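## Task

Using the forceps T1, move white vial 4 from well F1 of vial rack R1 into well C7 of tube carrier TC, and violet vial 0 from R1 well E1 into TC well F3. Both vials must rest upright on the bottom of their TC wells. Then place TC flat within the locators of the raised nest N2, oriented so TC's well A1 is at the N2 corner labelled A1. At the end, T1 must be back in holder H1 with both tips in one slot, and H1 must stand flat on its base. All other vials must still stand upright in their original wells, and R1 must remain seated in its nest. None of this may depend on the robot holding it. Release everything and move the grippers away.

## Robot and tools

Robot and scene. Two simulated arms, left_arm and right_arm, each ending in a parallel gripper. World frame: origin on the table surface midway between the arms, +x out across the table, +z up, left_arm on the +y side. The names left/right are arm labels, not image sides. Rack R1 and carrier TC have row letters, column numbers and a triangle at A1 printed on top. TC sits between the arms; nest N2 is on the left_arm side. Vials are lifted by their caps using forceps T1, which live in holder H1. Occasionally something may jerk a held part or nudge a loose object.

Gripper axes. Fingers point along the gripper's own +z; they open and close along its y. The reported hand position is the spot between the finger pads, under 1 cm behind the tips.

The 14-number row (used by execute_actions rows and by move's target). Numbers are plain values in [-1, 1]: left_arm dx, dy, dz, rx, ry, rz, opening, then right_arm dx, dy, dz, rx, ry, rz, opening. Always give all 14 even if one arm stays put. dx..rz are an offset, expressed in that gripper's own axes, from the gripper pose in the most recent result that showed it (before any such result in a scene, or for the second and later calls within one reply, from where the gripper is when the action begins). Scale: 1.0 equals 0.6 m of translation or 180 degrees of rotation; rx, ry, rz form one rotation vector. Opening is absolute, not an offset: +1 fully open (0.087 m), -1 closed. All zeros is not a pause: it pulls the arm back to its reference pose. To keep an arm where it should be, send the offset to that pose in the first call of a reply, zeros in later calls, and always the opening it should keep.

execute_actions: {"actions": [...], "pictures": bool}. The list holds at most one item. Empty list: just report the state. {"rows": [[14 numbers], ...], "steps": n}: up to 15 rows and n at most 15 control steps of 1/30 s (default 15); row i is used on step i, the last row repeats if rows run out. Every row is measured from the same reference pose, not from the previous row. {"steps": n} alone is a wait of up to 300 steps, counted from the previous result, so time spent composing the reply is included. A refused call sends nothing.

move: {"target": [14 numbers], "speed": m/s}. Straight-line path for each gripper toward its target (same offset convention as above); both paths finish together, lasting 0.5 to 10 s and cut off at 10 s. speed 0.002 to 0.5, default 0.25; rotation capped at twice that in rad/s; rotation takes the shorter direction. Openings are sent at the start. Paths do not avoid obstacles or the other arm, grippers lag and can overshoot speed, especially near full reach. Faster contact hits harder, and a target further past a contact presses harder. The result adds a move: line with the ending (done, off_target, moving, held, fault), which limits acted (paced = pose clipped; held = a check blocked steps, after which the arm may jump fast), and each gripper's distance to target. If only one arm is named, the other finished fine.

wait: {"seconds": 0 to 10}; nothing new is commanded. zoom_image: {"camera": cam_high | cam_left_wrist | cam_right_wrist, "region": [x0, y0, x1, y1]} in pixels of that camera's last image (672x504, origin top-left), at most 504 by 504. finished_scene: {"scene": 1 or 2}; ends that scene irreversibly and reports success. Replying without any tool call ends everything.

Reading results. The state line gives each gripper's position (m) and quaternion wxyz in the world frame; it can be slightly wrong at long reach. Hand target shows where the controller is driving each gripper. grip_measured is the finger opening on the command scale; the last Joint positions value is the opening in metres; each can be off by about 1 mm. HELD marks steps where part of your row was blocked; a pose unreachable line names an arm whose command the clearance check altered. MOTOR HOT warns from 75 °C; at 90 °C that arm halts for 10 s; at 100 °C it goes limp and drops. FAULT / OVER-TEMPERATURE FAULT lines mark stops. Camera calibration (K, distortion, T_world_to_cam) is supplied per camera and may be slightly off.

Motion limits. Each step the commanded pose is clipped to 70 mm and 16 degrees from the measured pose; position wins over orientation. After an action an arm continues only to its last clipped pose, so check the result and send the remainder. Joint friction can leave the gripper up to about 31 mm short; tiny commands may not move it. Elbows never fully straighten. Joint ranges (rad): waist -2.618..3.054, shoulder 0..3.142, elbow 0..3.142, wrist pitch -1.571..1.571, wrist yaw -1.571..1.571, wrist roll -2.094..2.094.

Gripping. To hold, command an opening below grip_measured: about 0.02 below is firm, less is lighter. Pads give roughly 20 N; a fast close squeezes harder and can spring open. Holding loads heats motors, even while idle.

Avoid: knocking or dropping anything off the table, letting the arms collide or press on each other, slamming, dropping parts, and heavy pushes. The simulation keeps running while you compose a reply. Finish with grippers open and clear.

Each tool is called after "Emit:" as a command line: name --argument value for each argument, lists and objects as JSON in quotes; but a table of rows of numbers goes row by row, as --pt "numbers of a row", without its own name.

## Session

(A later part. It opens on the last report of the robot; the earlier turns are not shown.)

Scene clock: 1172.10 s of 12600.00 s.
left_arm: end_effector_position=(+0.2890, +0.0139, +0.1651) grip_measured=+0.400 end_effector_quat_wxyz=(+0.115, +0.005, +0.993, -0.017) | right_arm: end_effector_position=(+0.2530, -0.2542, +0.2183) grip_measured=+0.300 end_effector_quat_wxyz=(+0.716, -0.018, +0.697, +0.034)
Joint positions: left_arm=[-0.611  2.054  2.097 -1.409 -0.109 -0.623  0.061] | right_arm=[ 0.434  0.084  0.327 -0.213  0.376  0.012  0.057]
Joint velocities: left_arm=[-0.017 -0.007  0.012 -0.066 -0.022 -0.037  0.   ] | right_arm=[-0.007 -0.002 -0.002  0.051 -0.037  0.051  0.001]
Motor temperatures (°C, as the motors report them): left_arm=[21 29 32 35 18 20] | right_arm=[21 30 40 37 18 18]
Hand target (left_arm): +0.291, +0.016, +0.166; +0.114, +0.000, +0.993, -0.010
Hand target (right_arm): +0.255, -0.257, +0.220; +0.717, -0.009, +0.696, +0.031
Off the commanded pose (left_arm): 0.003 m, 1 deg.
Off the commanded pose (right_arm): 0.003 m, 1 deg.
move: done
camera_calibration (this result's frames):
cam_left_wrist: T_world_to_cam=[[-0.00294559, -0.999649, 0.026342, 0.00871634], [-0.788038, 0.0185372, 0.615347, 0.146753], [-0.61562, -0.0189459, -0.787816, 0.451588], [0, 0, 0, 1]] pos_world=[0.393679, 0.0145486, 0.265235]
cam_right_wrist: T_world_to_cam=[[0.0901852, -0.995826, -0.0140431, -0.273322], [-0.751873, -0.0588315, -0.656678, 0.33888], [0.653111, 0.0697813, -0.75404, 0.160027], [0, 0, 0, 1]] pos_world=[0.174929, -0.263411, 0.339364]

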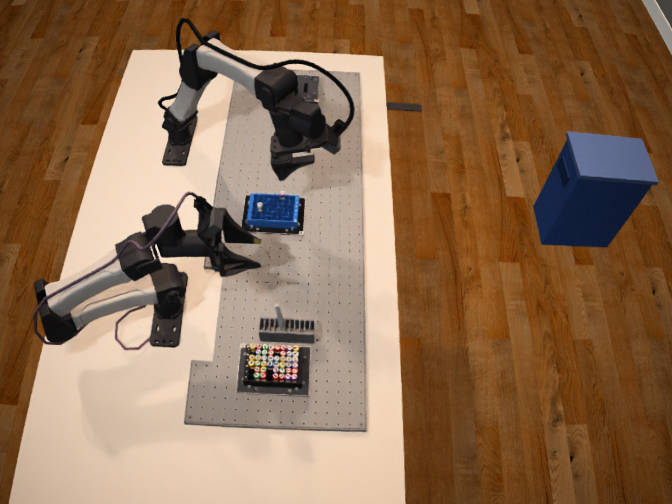

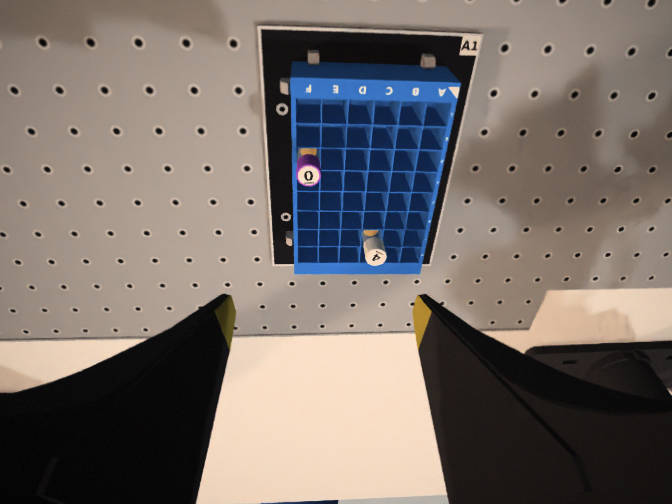

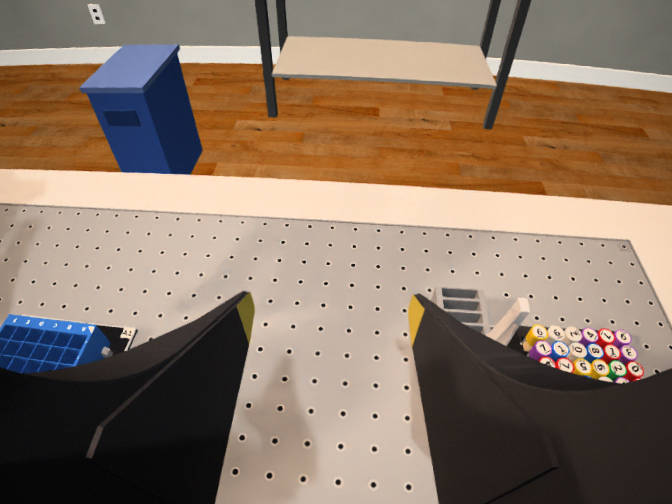

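Emit:
move --target '[0.085,-0.04,0.135,-0.008,0,0.012,0.4,0,0,0,0,0,0,0.3]' --speed 0.08

Scene clock: 1179.33 s of 12600.00 s.
left_arm: end_effector_position=(+0.2592, -0.0129, +0.0804) grip_measured=+0.400 end_effector_quat_wxyz=(+0.112, +0.021, +0.993, -0.005) | right_arm: end_effector_position=(+0.2531, -0.2541, +0.2187) grip_measured=+0.300 end_effector_quat_wxyz=(+0.717, -0.017, +0.696, +0.034)
Joint positions: left_arm=[-0.718  2.016  1.703 -1.083 -0.142 -0.697  0.061] | right_arm=[ 0.434  0.084  0.327 -0.211  0.376  0.012  0.057]
Joint velocities: left_arm=[-0.002  0.002 -0.032 -0.007 -0.022 -0.037  0.   ] | right_arm=[ 0.002 -0.002 -0.007 -0.037  0.022 -0.007 -0.   ]
Motor temperatures (°C, as the motors report them): left_arm=[21 31 33 33 18 20] | right_arm=[21 30 40 37 18 18]
Hand target (left_arm): +0.256, -0.013, +0.076; +0.115, +0.023, +0.993, -0.002
Hand target (right_arm): +0.253, -0.254, +0.218; +0.716, -0.018, +0.697, +0.034
Off the commanded pose (left_arm): 0.005 m, 0 deg.
Off the commanded pose (right_arm): 0.000 m, 0 deg.
After step 90, 2.50 s passed at rest.
move: done
camera_calibration (this result's frames):
cam_left_wrist: T_world_to_cam=[[-0.0318517, -0.999493, -0.000398418, -0.00633293], [-0.784854, 0.0247648, 0.619185, 0.174852], [-0.618861, 0.0200348, -0.785245, 0.36715], [0, 0, 0, 1]] pos_world=[0.364247, -0.0180157, 0.180035]
cam_right_wrist: T_world_to_cam=[[0.0902049, -0.995817, -0.0145781, -0.273184], [-0.750969, -0.0583966, -0.65775, 0.339273], [0.654147, 0.07028, -0.753095, 0.159927], [0, 0, 0, 1]] pos_world=[0.17481, -0.263468, 0.339614]

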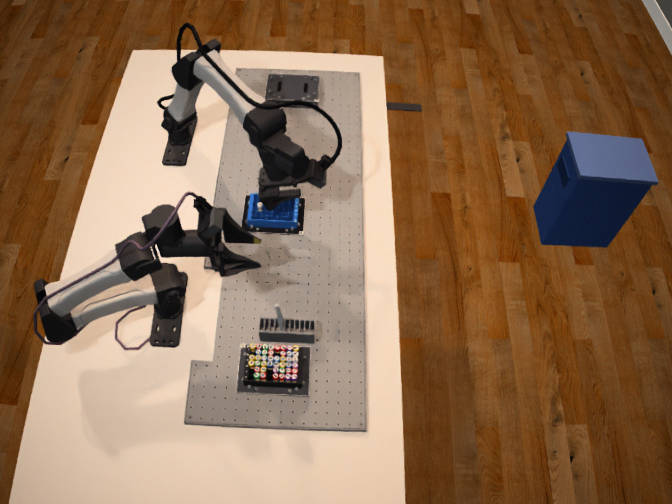

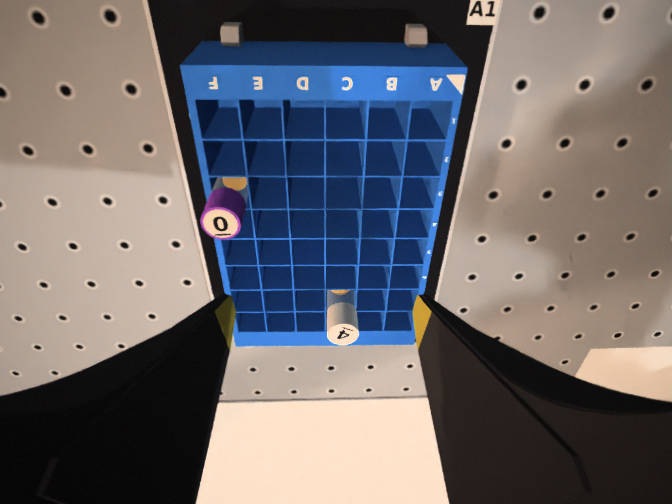

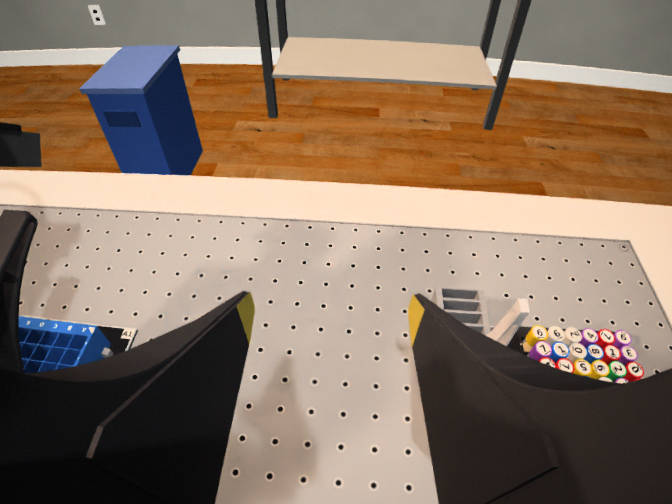

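Emit:
move --target '[0.016,0,0.04,0,0,0,0.4,0,0,0,0,0,0,0.3]' --speed 0.03

Scene clock: 1185.17 s of 12600.00 s.
left_arm: end_effector_position=(+0.2589, -0.0127, +0.0619) grip_measured=+0.400 end_effector_quat_wxyz=(+0.114, +0.020, +0.993, -0.007) | right_arm: end_effector_position=(+0.2531, -0.2541, +0.2187) grip_measured=+0.300 end_effector_quat_wxyz=(+0.717, -0.017, +0.696, +0.034)
Joint positions: left_arm=[-0.718  2.016  1.629 -1.003 -0.142 -0.7    0.061] | right_arm=[ 0.434  0.084  0.327 -0.211  0.376  0.012  0.057]
Joint velocities: left_arm=[-0.022 -0.007  0.002  0.007 -0.037 -0.051 -0.001] | right_arm=[ 0.012  0.007  0.002  0.007 -0.022 -0.066 -0.   ]
Motor temperatures (°C, as the motors report them): left_arm=[21 33 32 33 18 20] | right_arm=[21 30 40 37 18 18]
Hand target (left_arm): +0.255, -0.013, +0.055; +0.112, +0.021, +0.993, -0.005
Hand target (right_arm): +0.253, -0.254, +0.219; +0.717, -0.017, +0.696, +0.034
Off the commanded pose (left_arm): 0.008 m, 0 deg.
Off the commanded pose (right_arm): 0.000 m, 0 deg.
After step 90, 1.57 s passed at rest.
move: done
camera_calibration (this result's frames):
cam_left_wrist: T_world_to_cam=[[-0.029192, -0.999566, 0.00395389, -0.00703715], [-0.787803, 0.0254418, 0.615401, 0.187041], [-0.615235, 0.0148499, -0.788204, 0.351624], [0, 0, 0, 1]] pos_world=[0.363477, -0.0170143, 0.162074]
cam_right_wrist: T_world_to_cam=[[0.0902049, -0.995817, -0.0145781, -0.273184], [-0.750969, -0.0583966, -0.65775, 0.339273], [0.654147, 0.07028, -0.753095, 0.159927], [0, 0, 0, 1]] pos_world=[0.17481, -0.263468, 0.339614]

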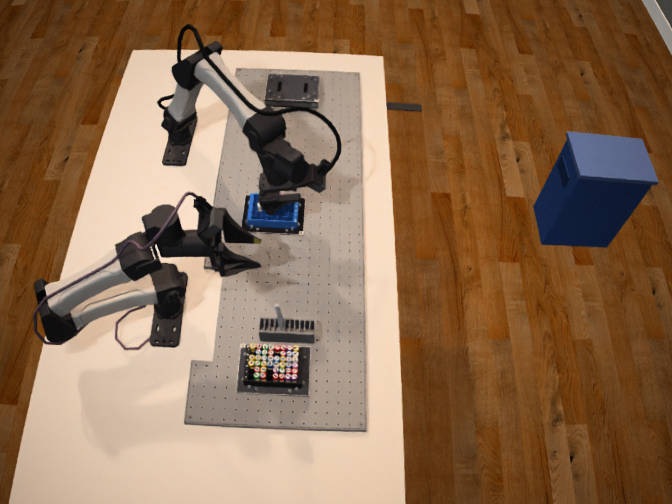

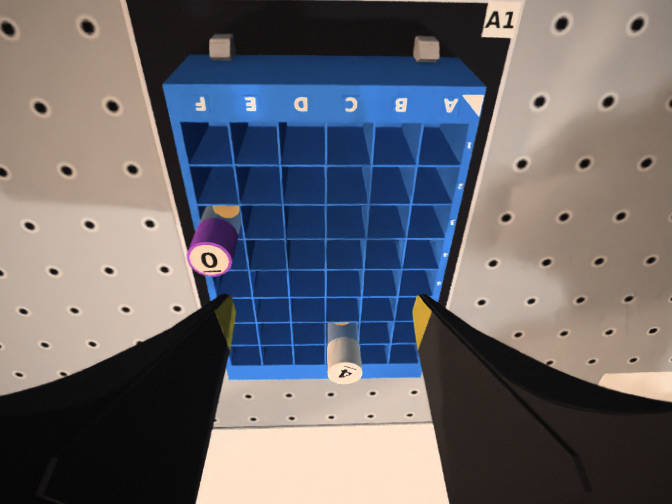

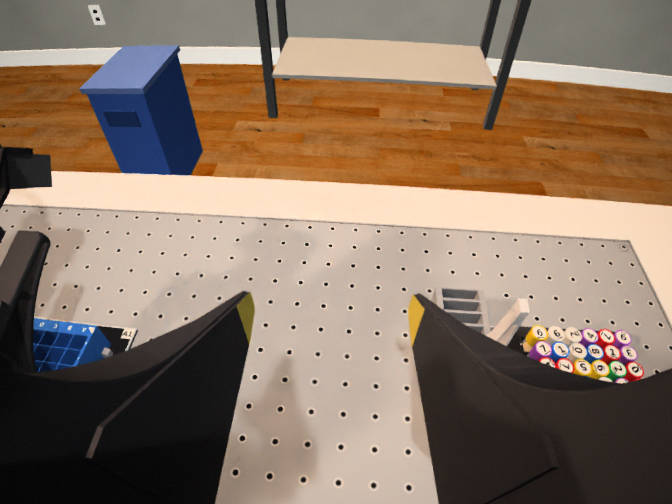

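Emit:
move --target '[0.018,0,0.038,0,0,0,0.36,0,0,0,0,0,0,0.3]' --speed 0.02

Scene clock: 1192.40 s of 12600.00 s.
left_arm: end_effector_position=(+0.2581, -0.0121, +0.0478) grip_measured=+0.360 end_effector_quat_wxyz=(+0.117, +0.018, +0.993, -0.009) | right_arm: end_effector_position=(+0.2531, -0.2541, +0.2187) grip_measured=+0.300 end_effector_quat_wxyz=(+0.717, -0.017, +0.696, +0.034)
Joint positions: left_arm=[-0.718  2.016  1.572 -0.94  -0.142 -0.703  0.059] | right_arm=[ 0.434  0.084  0.327 -0.211  0.376  0.012  0.057]
Joint velocities: left_arm=[-0.007 -0.002 -0.012 -0.051 -0.095 -0.007 -0.001] | right_arm=[-0.012 -0.022  0.002 -0.066  0.007  0.051 -0.001]
Motor temperatures (°C, as the motors report them): left_arm=[21 34 32 32 18 20] | right_arm=[21 30 40 37 18 18]
Hand target (left_arm): +0.253, -0.013, +0.038; +0.114, +0.020, +0.993, -0.007
Hand target (right_arm): +0.253, -0.254, +0.219; +0.717, -0.017, +0.696, +0.034
Off the commanded pose (left_arm): 0.011 m, 0 deg.
Off the commanded pose (right_arm): 0.000 m, 0 deg.
After step 90, 2.73 s passed at rest.
move: off_target (left_arm)
camera_calibration (this result's frames):
cam_left_wrist: T_world_to_cam=[[-0.0258778, -0.999629, 0.00853569, -0.00749681], [-0.79041, 0.0256878, 0.61204, 0.19594], [-0.612032, 0.00909156, -0.790781, 0.339228], [0, 0, 0, 1]] pos_world=[0.362297, -0.0156114, 0.148396]
cam_right_wrist: T_world_to_cam=[[0.0902049, -0.995817, -0.0145781, -0.273184], [-0.750969, -0.0583966, -0.65775, 0.339273], [0.654147, 0.07028, -0.753095, 0.159927], [0, 0, 0, 1]] pos_world=[0.17481, -0.263468, 0.339614]

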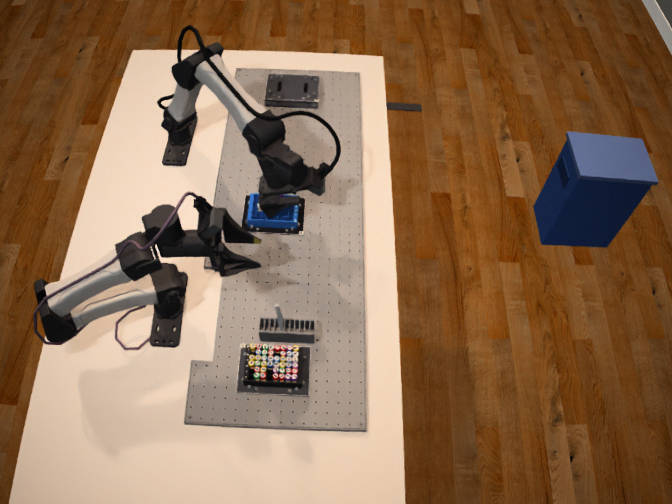

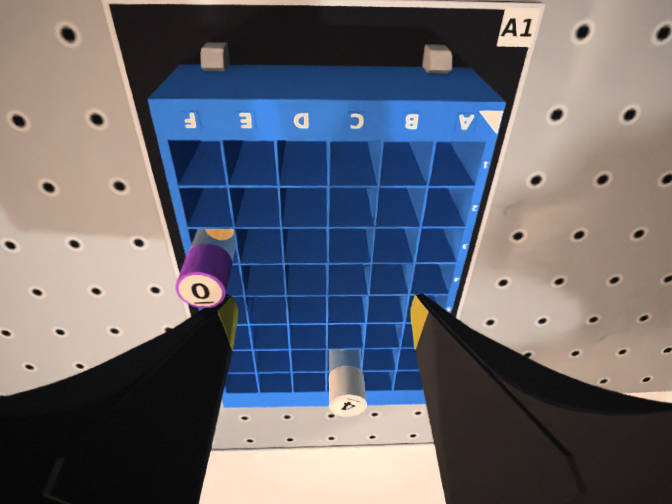

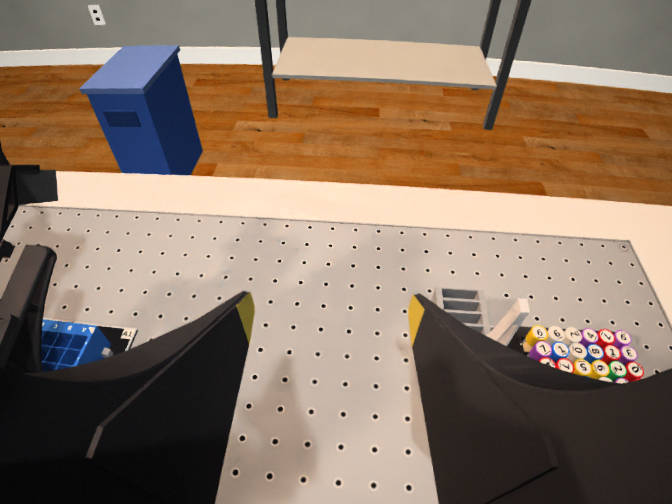

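Emit:
move --target '[0.014,0,0.022,0,0,0,0.28,0,0,0,0,0,0,0.3]' --speed 0.02

Emit:
move --target '[0,0,0,0,0,0,0.15,0,0,0,0,0,0,0.3]'

Emit:
move --target '[-0.02,0,-0.08,0,0,0,0.15,0,0,0,0,0,0,0.3]' --speed 0.04

Scene clock: 1205.43 s of 12600.00 s.
left_arm: end_effector_position=(+0.2579, -0.0119, +0.0471) grip_measured=+0.280 end_effector_quat_wxyz=(+0.121, +0.017, +0.992, -0.013) | right_arm: end_effector_position=(+0.2531, -0.2541, +0.2187) grip_measured=+0.300 end_effector_quat_wxyz=(+0.717, -0.017, +0.696, +0.034)
Joint positions: left_arm=[-0.718  2.003  1.55  -0.918 -0.142 -0.703  0.056] | right_arm=[ 0.434  0.084  0.327 -0.211  0.376  0.012  0.057]
Joint velocities: left_arm=[-0.002 -0.002  0.002  0.037 -0.037  0.022 -0.   ] | right_arm=[-0.002  0.012  0.007  0.051 -0.022  0.037  0.   ]
Motor temperatures (°C, as the motors report them): left_arm=[21 35 31 32 18 20] | right_arm=[21 30 40 38 18 18]
Hand target (left_arm): +0.252, -0.012, +0.033; +0.116, +0.018, +0.993, -0.009
Hand target (right_arm): +0.253, -0.254, +0.219; +0.717, -0.017, +0.696, +0.034
Off the commanded pose (left_arm): 0.015 m, 1 deg.
Off the commanded pose (right_arm): 0.000 m, 0 deg.
After step 90, 9.03 s passed at rest.
move: off_target (left_arm)
camera_calibration (this result's frames):
cam_left_wrist: T_world_to_cam=[[-0.026066, -0.999513, 0.0171751, -0.00769921], [-0.795844, 0.0311454, 0.6047, 0.197924], [-0.604941, 0.0020934, -0.796268, 0.336911], [0, 0, 0, 1]] pos_world=[0.361127, -0.0145652, 0.148718]
cam_right_wrist: T_world_to_cam=[[0.0902049, -0.995817, -0.0145781, -0.273184], [-0.750969, -0.0583966, -0.65775, 0.339273], [0.654147, 0.07028, -0.753095, 0.159927], [0, 0, 0, 1]] pos_world=[0.17481, -0.263468, 0.339614]

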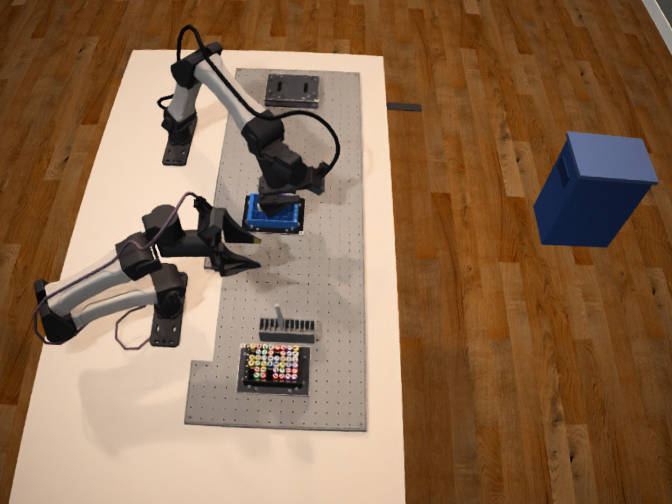

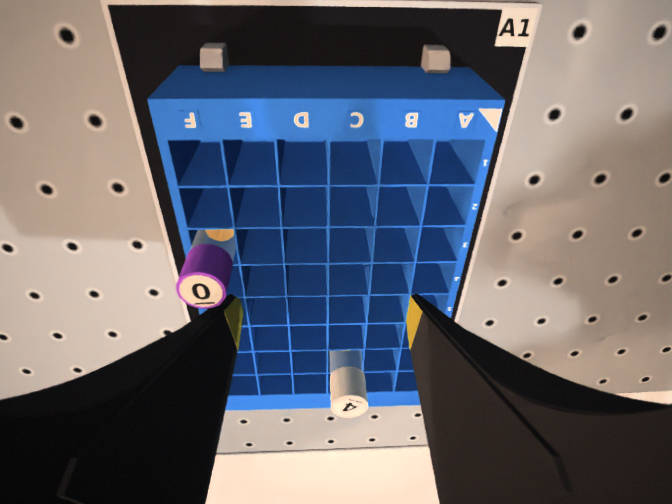

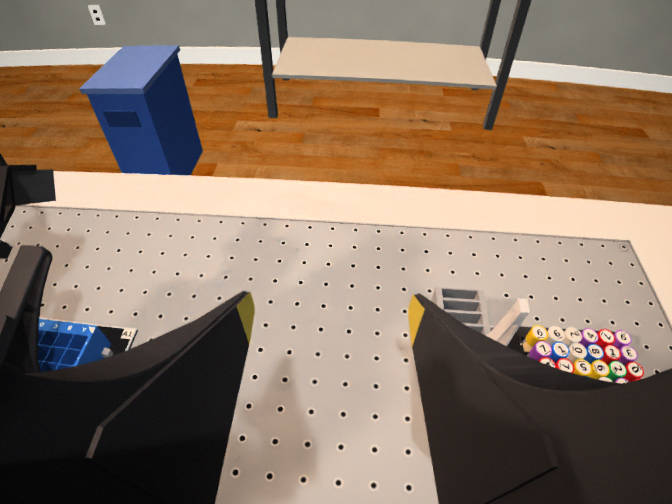

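Scene clock: 1205.93 s of 12600.00 s.
left_arm: end_effector_position=(+0.2578, -0.0122, +0.0474) grip_measured=+0.200 end_effector_quat_wxyz=(+0.121, +0.017, +0.992, -0.014) | right_arm: end_effector_position=(+0.2531, -0.2541, +0.2187) grip_measured=+0.300 end_effector_quat_wxyz=(+0.717, -0.017, +0.696, +0.034)
Joint positions: left_arm=[-0.718  2.002  1.55  -0.918 -0.14  -0.703  0.053] | right_arm=[ 0.434  0.084  0.327 -0.211  0.376  0.012  0.057]
Joint velocities: left_arm=[-0.022 -0.007  0.002 -0.066 -0.022  0.037 -0.001] | right_arm=[-0.012 -0.002 -0.007 -0.037 -0.037  0.007 -0.001]
Motor temperatures (°C, as the motors report them): left_arm=[21 35 31 32 18 20] | right_arm=[21 30 40 38 18 18]
Hand target (left_arm): +0.258, -0.012, +0.047; +0.121, +0.017, +0.992, -0.013
Hand target (right_arm): +0.253, -0.254, +0.219; +0.717, -0.017, +0.696, +0.034
Off the commanded pose (left_arm): 0.000 m, 0 deg.
Off the commanded pose (right_arm): 0.000 m, 0 deg.
move: done
camera_calibration (this result's frames):
cam_left_wrist: T_world_to_cam=[[-0.0263659, -0.999471, 0.0190529, -0.00801527], [-0.795722, 0.0325201, 0.604789, 0.197673], [-0.605088, 0.000785021, -0.796158, 0.337117], [0, 0, 0, 1]] pos_world=[0.361067, -0.014704, 0.149001]
cam_right_wrist: T_world_to_cam=[[0.0902049, -0.995817, -0.0145781, -0.273184], [-0.750969, -0.0583966, -0.65775, 0.339273], [0.654147, 0.07028, -0.753095, 0.159927], [0, 0, 0, 1]] pos_world=[0.17481, -0.263468, 0.339614]

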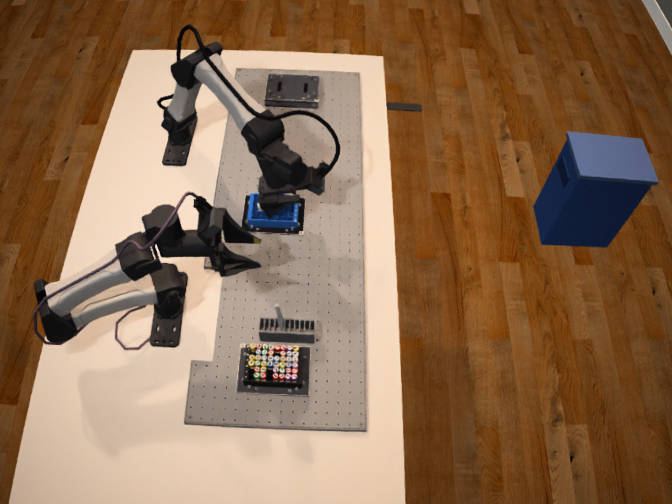

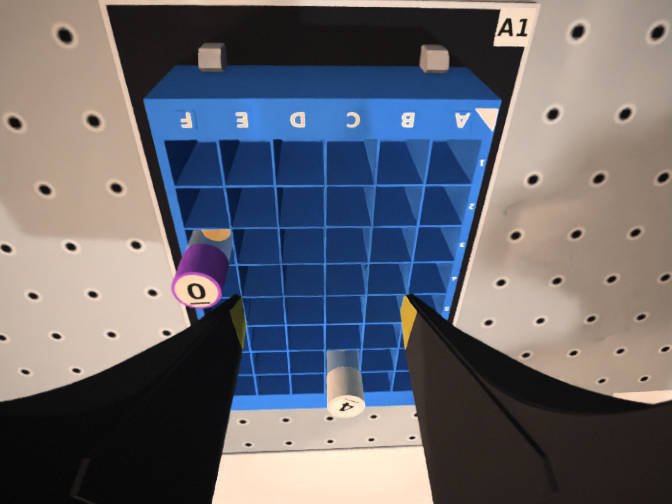

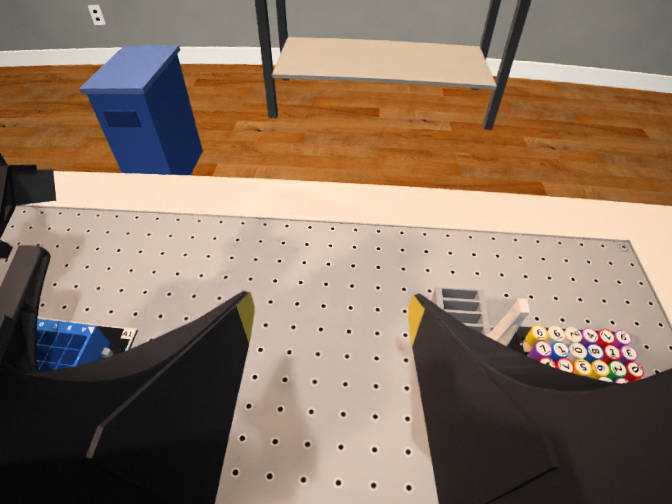

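Scene clock: 1207.63 s of 12600.00 s.
left_arm: end_effector_position=(+0.2561, -0.0107, +0.0858) grip_measured=+0.200 end_effector_quat_wxyz=(+0.114, +0.018, +0.993, -0.009) | right_arm: end_effector_position=(+0.2531, -0.2541, +0.2187) grip_measured=+0.300 end_effector_quat_wxyz=(+0.717, -0.017, +0.696, +0.034)
Joint positions: left_arm=[-0.718  1.99   1.688 -1.085 -0.14  -0.703  0.053] | right_arm=[ 0.434  0.084  0.327 -0.211  0.376  0.012  0.057]
Joint velocities: left_arm=[ 0.017  0.007  0.007  0.007  0.051 -0.037 -0.001] | right_arm=[ 0.002 -0.017 -0.012 -0.022 -0.022 -0.022 -0.   ]
Motor temperatures (°C, as the motors report them): left_arm=[21 36 31 32 18 20] | right_arm=[21 30 40 38 18 18]
Hand target (left_arm): +0.259, -0.011, +0.097; +0.121, +0.017, +0.992, -0.014
Hand target (right_arm): +0.253, -0.254, +0.219; +0.717, -0.017, +0.696, +0.034
Off the commanded pose (left_arm): 0.011 m, 1 deg.
Off the commanded pose (right_arm): 0.000 m, 0 deg.
move: off_target (left_arm)
camera_calibration (this result's frames):
cam_left_wrist: T_world_to_cam=[[-0.0262639, -0.999626, 0.00768474, -0.00637192], [-0.787746, 0.0254286, 0.615475, 0.170055], [-0.61544, 0.0101112, -0.788119, 0.368712], [0, 0, 0, 1]] pos_world=[0.360713, -0.0144219, 0.185973]
cam_right_wrist: T_world_to_cam=[[0.0902049, -0.995817, -0.0145781, -0.273184], [-0.750969, -0.0583966, -0.65775, 0.339273], [0.654147, 0.07028, -0.753095, 0.159927], [0, 0, 0, 1]] pos_world=[0.17481, -0.263468, 0.339614]

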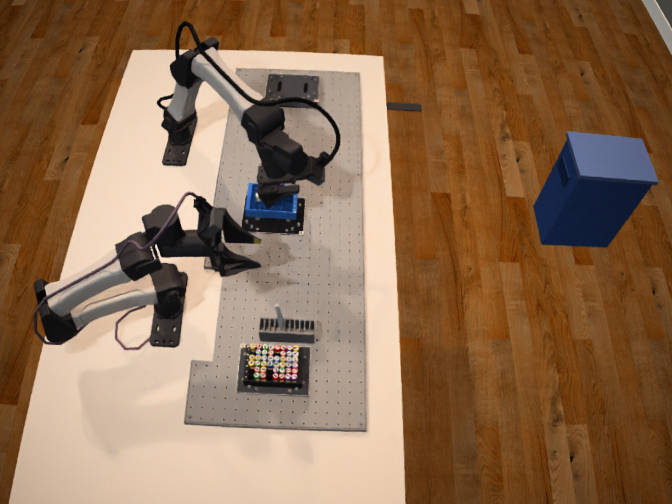

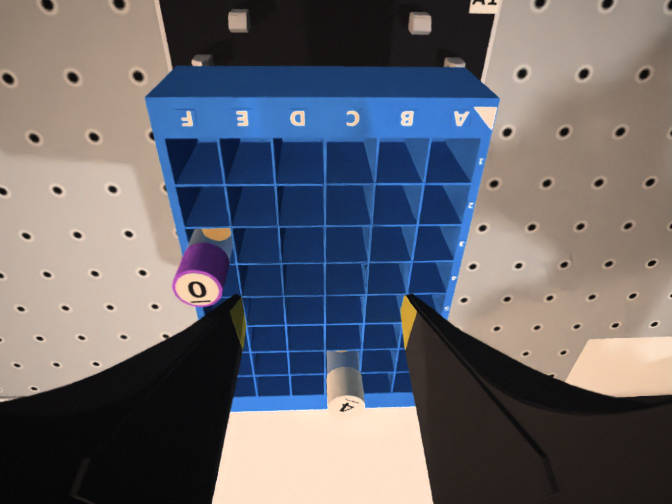

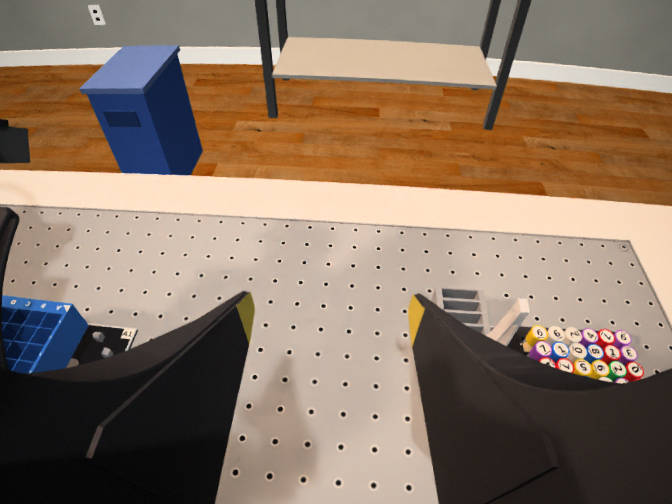

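Emit:
move --target '[-0.05,0.79,-0.11,0.004,-0.004,0,0.15,0,0,0,0,0,0,0.3]' --speed 0.15

Emit:
move --target '[0.015,0,0.06,0,0,0,0.15,0,0,0,0,0,0,0.3]' --speed 0.04

Scene clock: 1221.77 s of 12600.00 s.
left_arm: end_effector_position=(+0.2790, +0.4646, +0.1418) grip_measured=+0.200 end_effector_quat_wxyz=(+0.115, +0.017, +0.993, -0.012) | right_arm: end_effector_position=(+0.2531, -0.2541, +0.2187) grip_measured=+0.300 end_effector_quat_wxyz=(+0.717, -0.017, +0.696, +0.034)
Joint positions: left_arm=[ 0.627  1.919  1.812 -1.287  0.152  0.613  0.053] | right_arm=[ 0.434  0.084  0.327 -0.211  0.376  0.012  0.057]
Joint velocities: left_arm=[ 0.002 -0.007 -0.012 -0.051 -0.051 -0.051  0.001] | right_arm=[-0.022  0.002 -0.007  0.037 -0.007 -0.037  0.001]
Motor temperatures (°C, as the motors report them): left_arm=[21 37 32 31 18 20] | right_arm=[21 30 40 38 18 18]
Hand target (left_arm): +0.280, +0.465, +0.143; +0.115, +0.018, +0.993, -0.019
Hand target (right_arm): +0.253, -0.254, +0.219; +0.717, -0.017, +0.696, +0.034
Off the commanded pose (left_arm): 0.013 m, 1 deg.
Off the commanded pose (right_arm): 0.000 m, 0 deg.
After step 90, 7.37 s passed at rest.
move: off_target (left_arm)
camera_calibration (this result's frames):
cam_left_wrist: T_world_to_cam=[[-0.0244242, -0.999584, 0.0153256, 0.46739], [-0.788338, 0.0286852, 0.614573, 0.140289], [-0.614757, 0.00292867, -0.788711, 0.425341], [0, 0, 0, 1]] pos_world=[0.383492, 0.461925, 0.242091]
cam_right_wrist: T_world_to_cam=[[0.0902049, -0.995817, -0.0145781, -0.273184], [-0.750969, -0.0583966, -0.65775, 0.339273], [0.654147, 0.07028, -0.753095, 0.159927], [0, 0, 0, 1]] pos_world=[0.17481, -0.263468, 0.339614]

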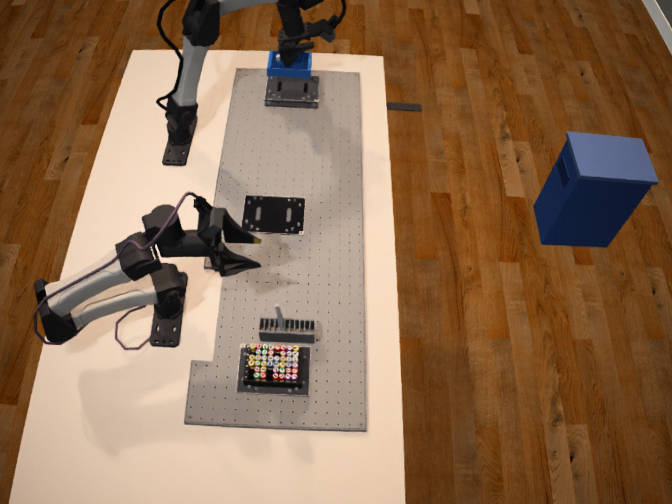

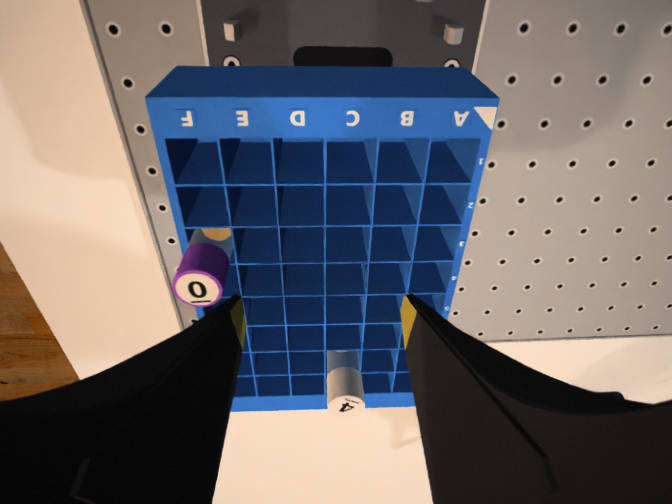

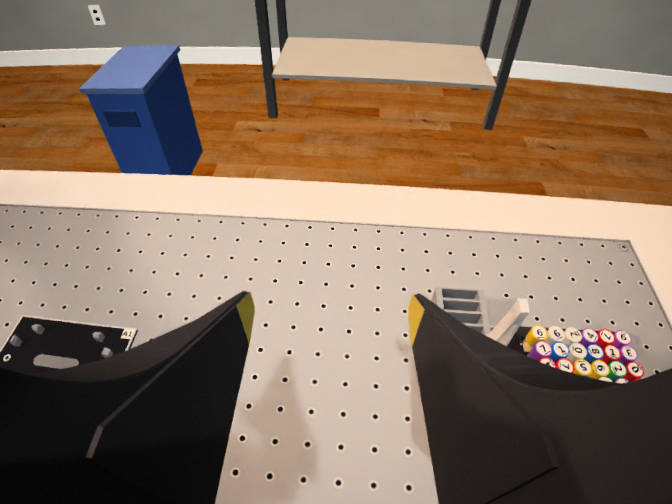

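Scene clock: 1223.17 s of 12600.00 s.
left_arm: end_effector_position=(+0.2782, +0.4641, +0.1055) grip_measured=+0.200 end_effector_quat_wxyz=(+0.110, +0.016, +0.994, -0.016) | right_arm: end_effector_position=(+0.2531, -0.2541, +0.2187) grip_measured=+0.300 end_effector_quat_wxyz=(+0.717, -0.017, +0.696, +0.034)
Joint positions: left_arm=[ 0.627  1.919  1.668 -1.156  0.152  0.613  0.053] | right_arm=[ 0.434  0.084  0.327 -0.211  0.376  0.012  0.057]
Joint velocities: left_arm=[ 0.012 -0.002  0.002  0.007  0.022 -0.037 -0.   ] | right_arm=[-0.007  0.007 -0.012 -0.037 -0.051 -0.022 -0.   ]
Motor temperatures (°C, as the motors report them): left_arm=[21 37 32 31 18 20] | right_arm=[21 30 40 38 18 18]
Hand target (left_arm): +0.278, +0.463, +0.105; +0.115, +0.017, +0.993, -0.013
Hand target (right_arm): +0.253, -0.254, +0.219; +0.717, -0.017, +0.696, +0.034
Off the commanded pose (left_arm): 0.001 m, 1 deg.
Off the commanded pose (right_arm): 0.000 m, 0 deg.
move: done
camera_calibration (this result's frames):
cam_left_wrist: T_world_to_cam=[[-0.0242333, -0.999456, 0.0223889, 0.466571], [-0.782077, 0.0329031, 0.622313, 0.157504], [-0.622711, -0.00242915, -0.782448, 0.400308], [0, 0, 0, 1]] pos_world=[0.383763, 0.462108, 0.204757]
cam_right_wrist: T_world_to_cam=[[0.0902049, -0.995817, -0.0145781, -0.273184], [-0.750969, -0.0583966, -0.65775, 0.339273], [0.654147, 0.07028, -0.753095, 0.159927], [0, 0, 0, 1]] pos_world=[0.17481, -0.263468, 0.339614]

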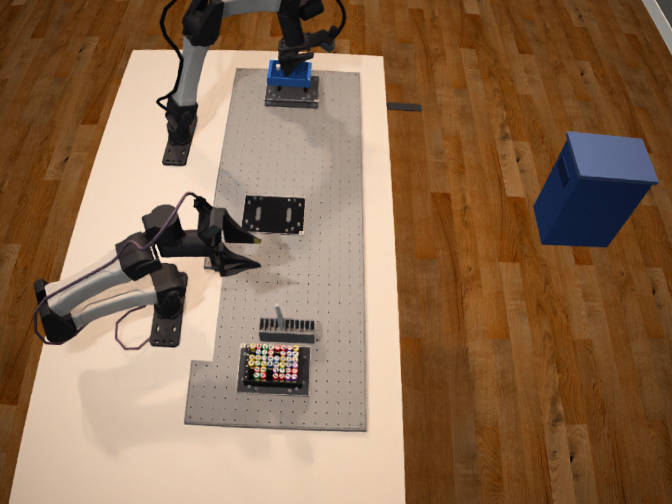

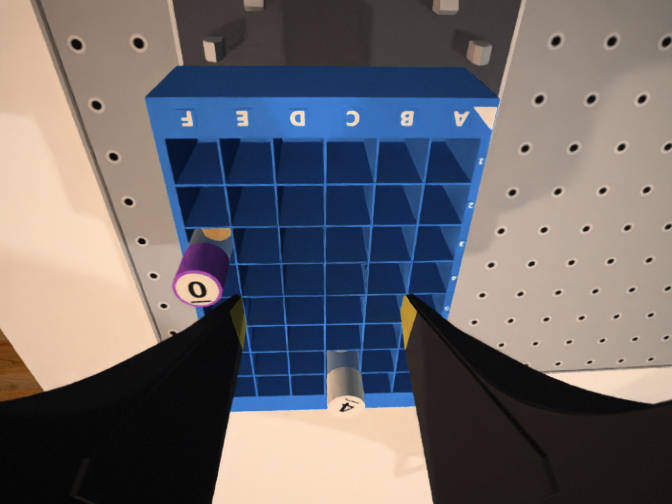

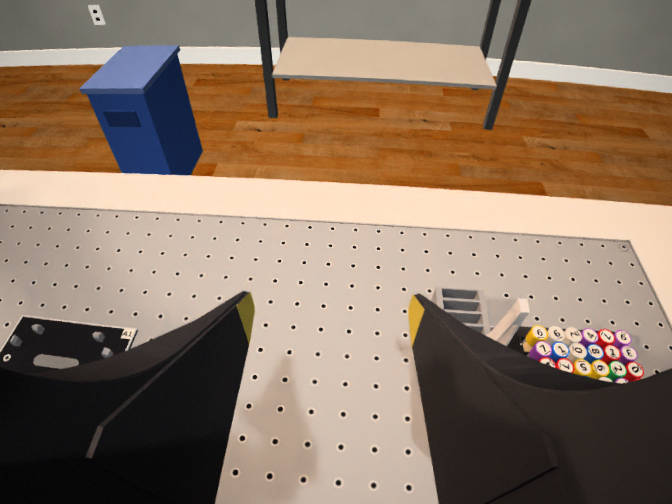

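Emit:
move --target '[-0.02,-0.018,0.012,0,-0.008,0.007,0.15,0,0,0,0,0,0,0.3]' --speed 0.03

Scene clock: 1229.17 s of 12600.00 s.
left_arm: end_effector_position=(+0.2891, +0.4578, +0.1058) grip_measured=+0.200 end_effector_quat_wxyz=(+0.120, +0.024, +0.992, -0.012) | right_arm: end_effector_position=(+0.2531, -0.2541, +0.2187) grip_measured=+0.300 end_effector_quat_wxyz=(+0.717, -0.017, +0.696, +0.034)
Joint positions: left_arm=[ 0.598  1.919  1.668 -1.132  0.152  0.598  0.053] | right_arm=[ 0.434  0.084  0.327 -0.211  0.376  0.012  0.057]
Joint velocities: left_arm=[-0.012 -0.007  0.002  0.066  0.007 -0.11   0.   ] | right_arm=[ 0.007  0.022 -0.007 -0.007 -0.007 -0.066 -0.   ]
Motor temperatures (°C, as the motors report them): left_arm=[21 37 32 31 18 20] | right_arm=[21 30 40 38 18 18]
Hand target (left_arm): +0.291, +0.453, +0.102; +0.122, +0.027, +0.992, -0.015
Hand target (right_arm): +0.253, -0.254, +0.219; +0.717, -0.017, +0.696, +0.034
Off the commanded pose (left_arm): 0.007 m, 1 deg.
Off the commanded pose (right_arm): 0.000 m, 0 deg.
After step 90, 2.13 s passed at rest.
move: done
camera_calibration (this result's frames):
cam_left_wrist: T_world_to_cam=[[-0.0390725, -0.999164, 0.0120184, 0.465702], [-0.79364, 0.0383389, 0.607179, 0.168531], [-0.607132, 0.0141857, -0.794474, 0.396443], [0, 0, 0, 1]] pos_world=[0.392642, 0.453228, 0.207038]
cam_right_wrist: T_world_to_cam=[[0.0902049, -0.995817, -0.0145781, -0.273184], [-0.750969, -0.0583966, -0.65775, 0.339273], [0.654147, 0.07028, -0.753095, 0.159927], [0, 0, 0, 1]] pos_world=[0.17481, -0.263468, 0.339614]

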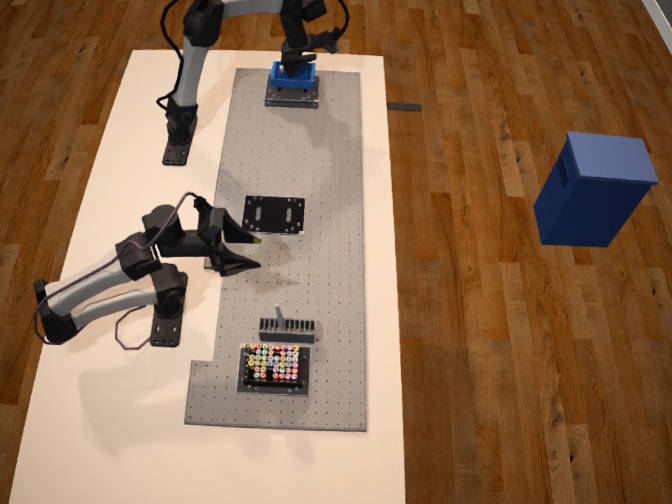

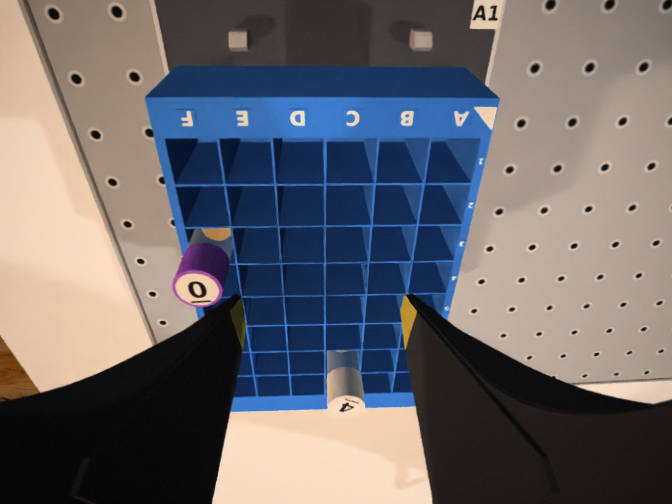

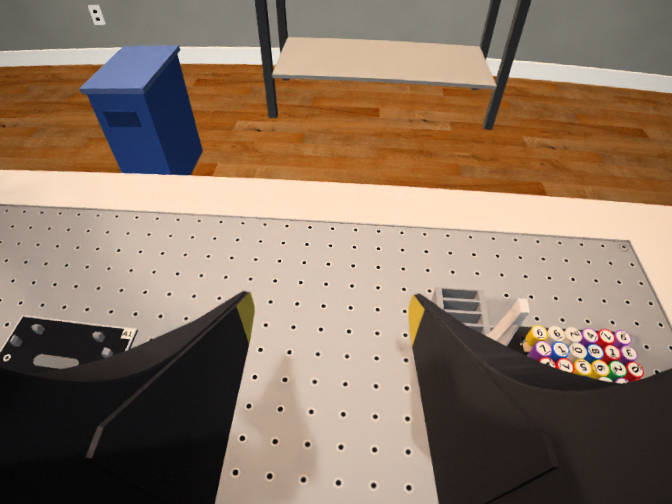

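Emit:
move --target '[0.017,-0.006,0.034,0,0,0,0.15,0,0,0,0,0,0,0.3]' --speed 0.02

Scene clock: 1237.97 s of 12600.00 s.
left_arm: end_effector_position=(+0.2838, +0.4544, +0.0825) grip_measured=+0.200 end_effector_quat_wxyz=(+0.111, +0.023, +0.993, -0.017) | right_arm: end_effector_position=(+0.2531, -0.2541, +0.2187) grip_measured=+0.300 end_effector_quat_wxyz=(+0.717, -0.017, +0.696, +0.034)
Joint positions: left_arm=[ 0.598  1.919  1.576 -1.06   0.151  0.597  0.053] | right_arm=[ 0.434  0.084  0.327 -0.211  0.376  0.012  0.057]
Joint velocities: left_arm=[ 0.002 -0.007  0.017  0.022  0.081  0.022  0.   ] | right_arm=[ 0.012  0.002 -0.007  0.007 -0.007 -0.037 -0.002]
Motor temperatures (°C, as the motors report them): left_arm=[21 38 31 31 18 20] | right_arm=[21 30 40 38 18 18]
Hand target (left_arm): +0.284, +0.453, +0.084; +0.119, +0.024, +0.993, -0.012
Hand target (right_arm): +0.253, -0.254, +0.219; +0.717, -0.017, +0.696, +0.034
Off the commanded pose (left_arm): 0.001 m, 1 deg.
Off the commanded pose (right_arm): 0.000 m, 0 deg.
After step 90, 4.40 s passed at rest.
move: done
camera_calibration (this result's frames):
cam_left_wrist: T_world_to_cam=[[-0.0379648, -0.999012, 0.0231219, 0.461113], [-0.783245, 0.0441183, 0.620146, 0.171856], [-0.620553, 0.00543367, -0.784146, 0.381671], [0, 0, 0, 1]] pos_world=[0.388958, 0.451002, 0.182048]
cam_right_wrist: T_world_to_cam=[[0.0902049, -0.995817, -0.0145781, -0.273184], [-0.750969, -0.0583966, -0.65775, 0.339273], [0.654147, 0.07028, -0.753095, 0.159927], [0, 0, 0, 1]] pos_world=[0.17481, -0.263468, 0.339614]

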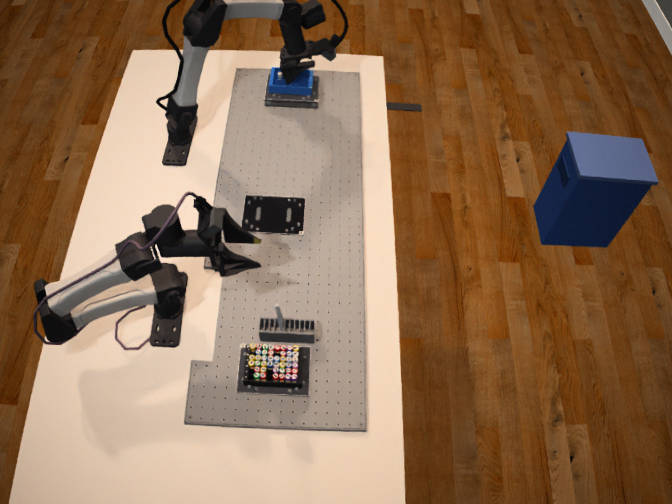

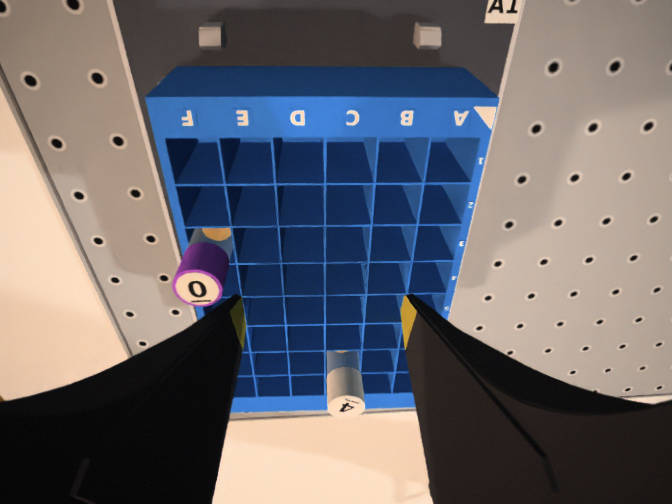

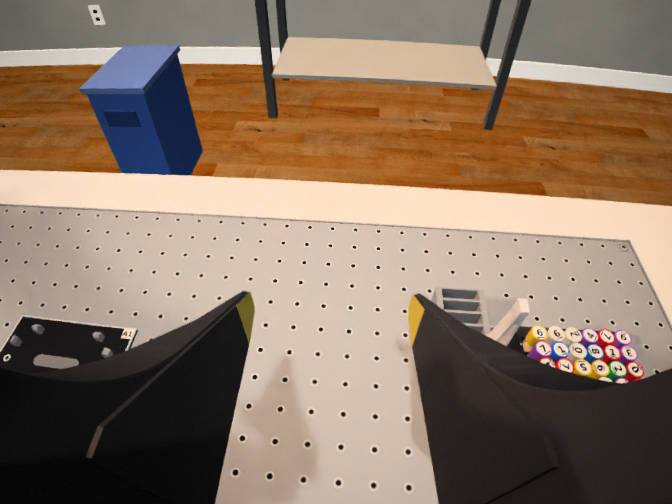

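Emit:
move --target '[-0.009,0.001,0.001,0,-0.009,0,0.15,0,0,0,0,0,0,0.3]' --speed 0.02

Scene clock: 1243.13 s of 12600.00 s.
left_arm: end_effector_position=(+0.2845, +0.4544, +0.0826) grip_measured=+0.200 end_effector_quat_wxyz=(+0.113, +0.023, +0.993, -0.017) | right_arm: end_effector_position=(+0.2531, -0.2541, +0.2187) grip_measured=+0.300 end_effector_quat_wxyz=(+0.717, -0.017, +0.696, +0.034)
Joint positions: left_arm=[ 0.598  1.919  1.576 -1.057  0.153  0.597  0.053] | right_arm=[ 0.434  0.084  0.327 -0.211  0.376  0.012  0.057]
Joint velocities: left_arm=[-0.007 -0.012  0.012 -0.007 -0.037 -0.022 -0.001] | right_arm=[-0.007  0.002  0.012  0.066 -0.007 -0.066  0.   ]
Motor temperatures (°C, as the motors report them): left_arm=[21 38 31 31 18 20] | right_arm=[21 30 40 38 18 18]
Hand target (left_arm): +0.289, +0.455, +0.083; +0.125, +0.023, +0.992, -0.017
Hand target (right_arm): +0.253, -0.254, +0.219; +0.717, -0.017, +0.696, +0.034
Off the commanded pose (left_arm): 0.005 m, 1 deg.
Off the commanded pose (right_arm): 0.000 m, 0 deg.
After step 90, 1.27 s passed at rest.
move: done
camera_calibration (this result's frames):
cam_left_wrist: T_world_to_cam=[[-0.0384308, -0.998986, 0.023469, 0.461253], [-0.78537, 0.0447177, 0.617409, 0.173011], [-0.617832, 0.00529569, -0.786292, 0.381649], [0, 0, 0, 1]] pos_world=[0.389399, 0.451027, 0.182444]
cam_right_wrist: T_world_to_cam=[[0.0902049, -0.995817, -0.0145781, -0.273184], [-0.750969, -0.0583966, -0.65775, 0.339273], [0.654147, 0.07028, -0.753095, 0.159927], [0, 0, 0, 1]] pos_world=[0.17481, -0.263468, 0.339614]

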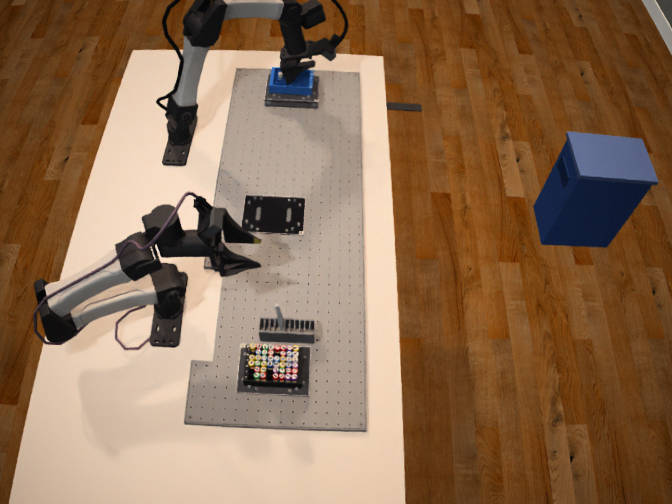

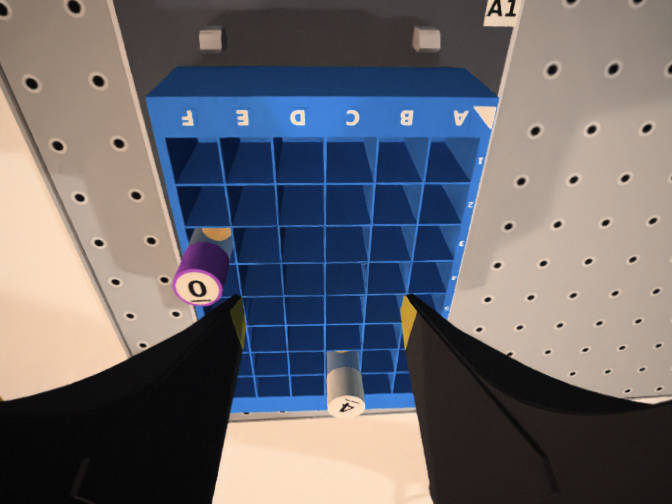

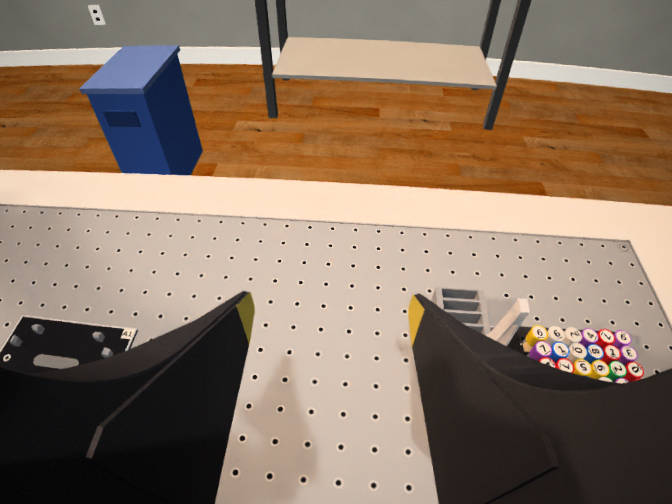

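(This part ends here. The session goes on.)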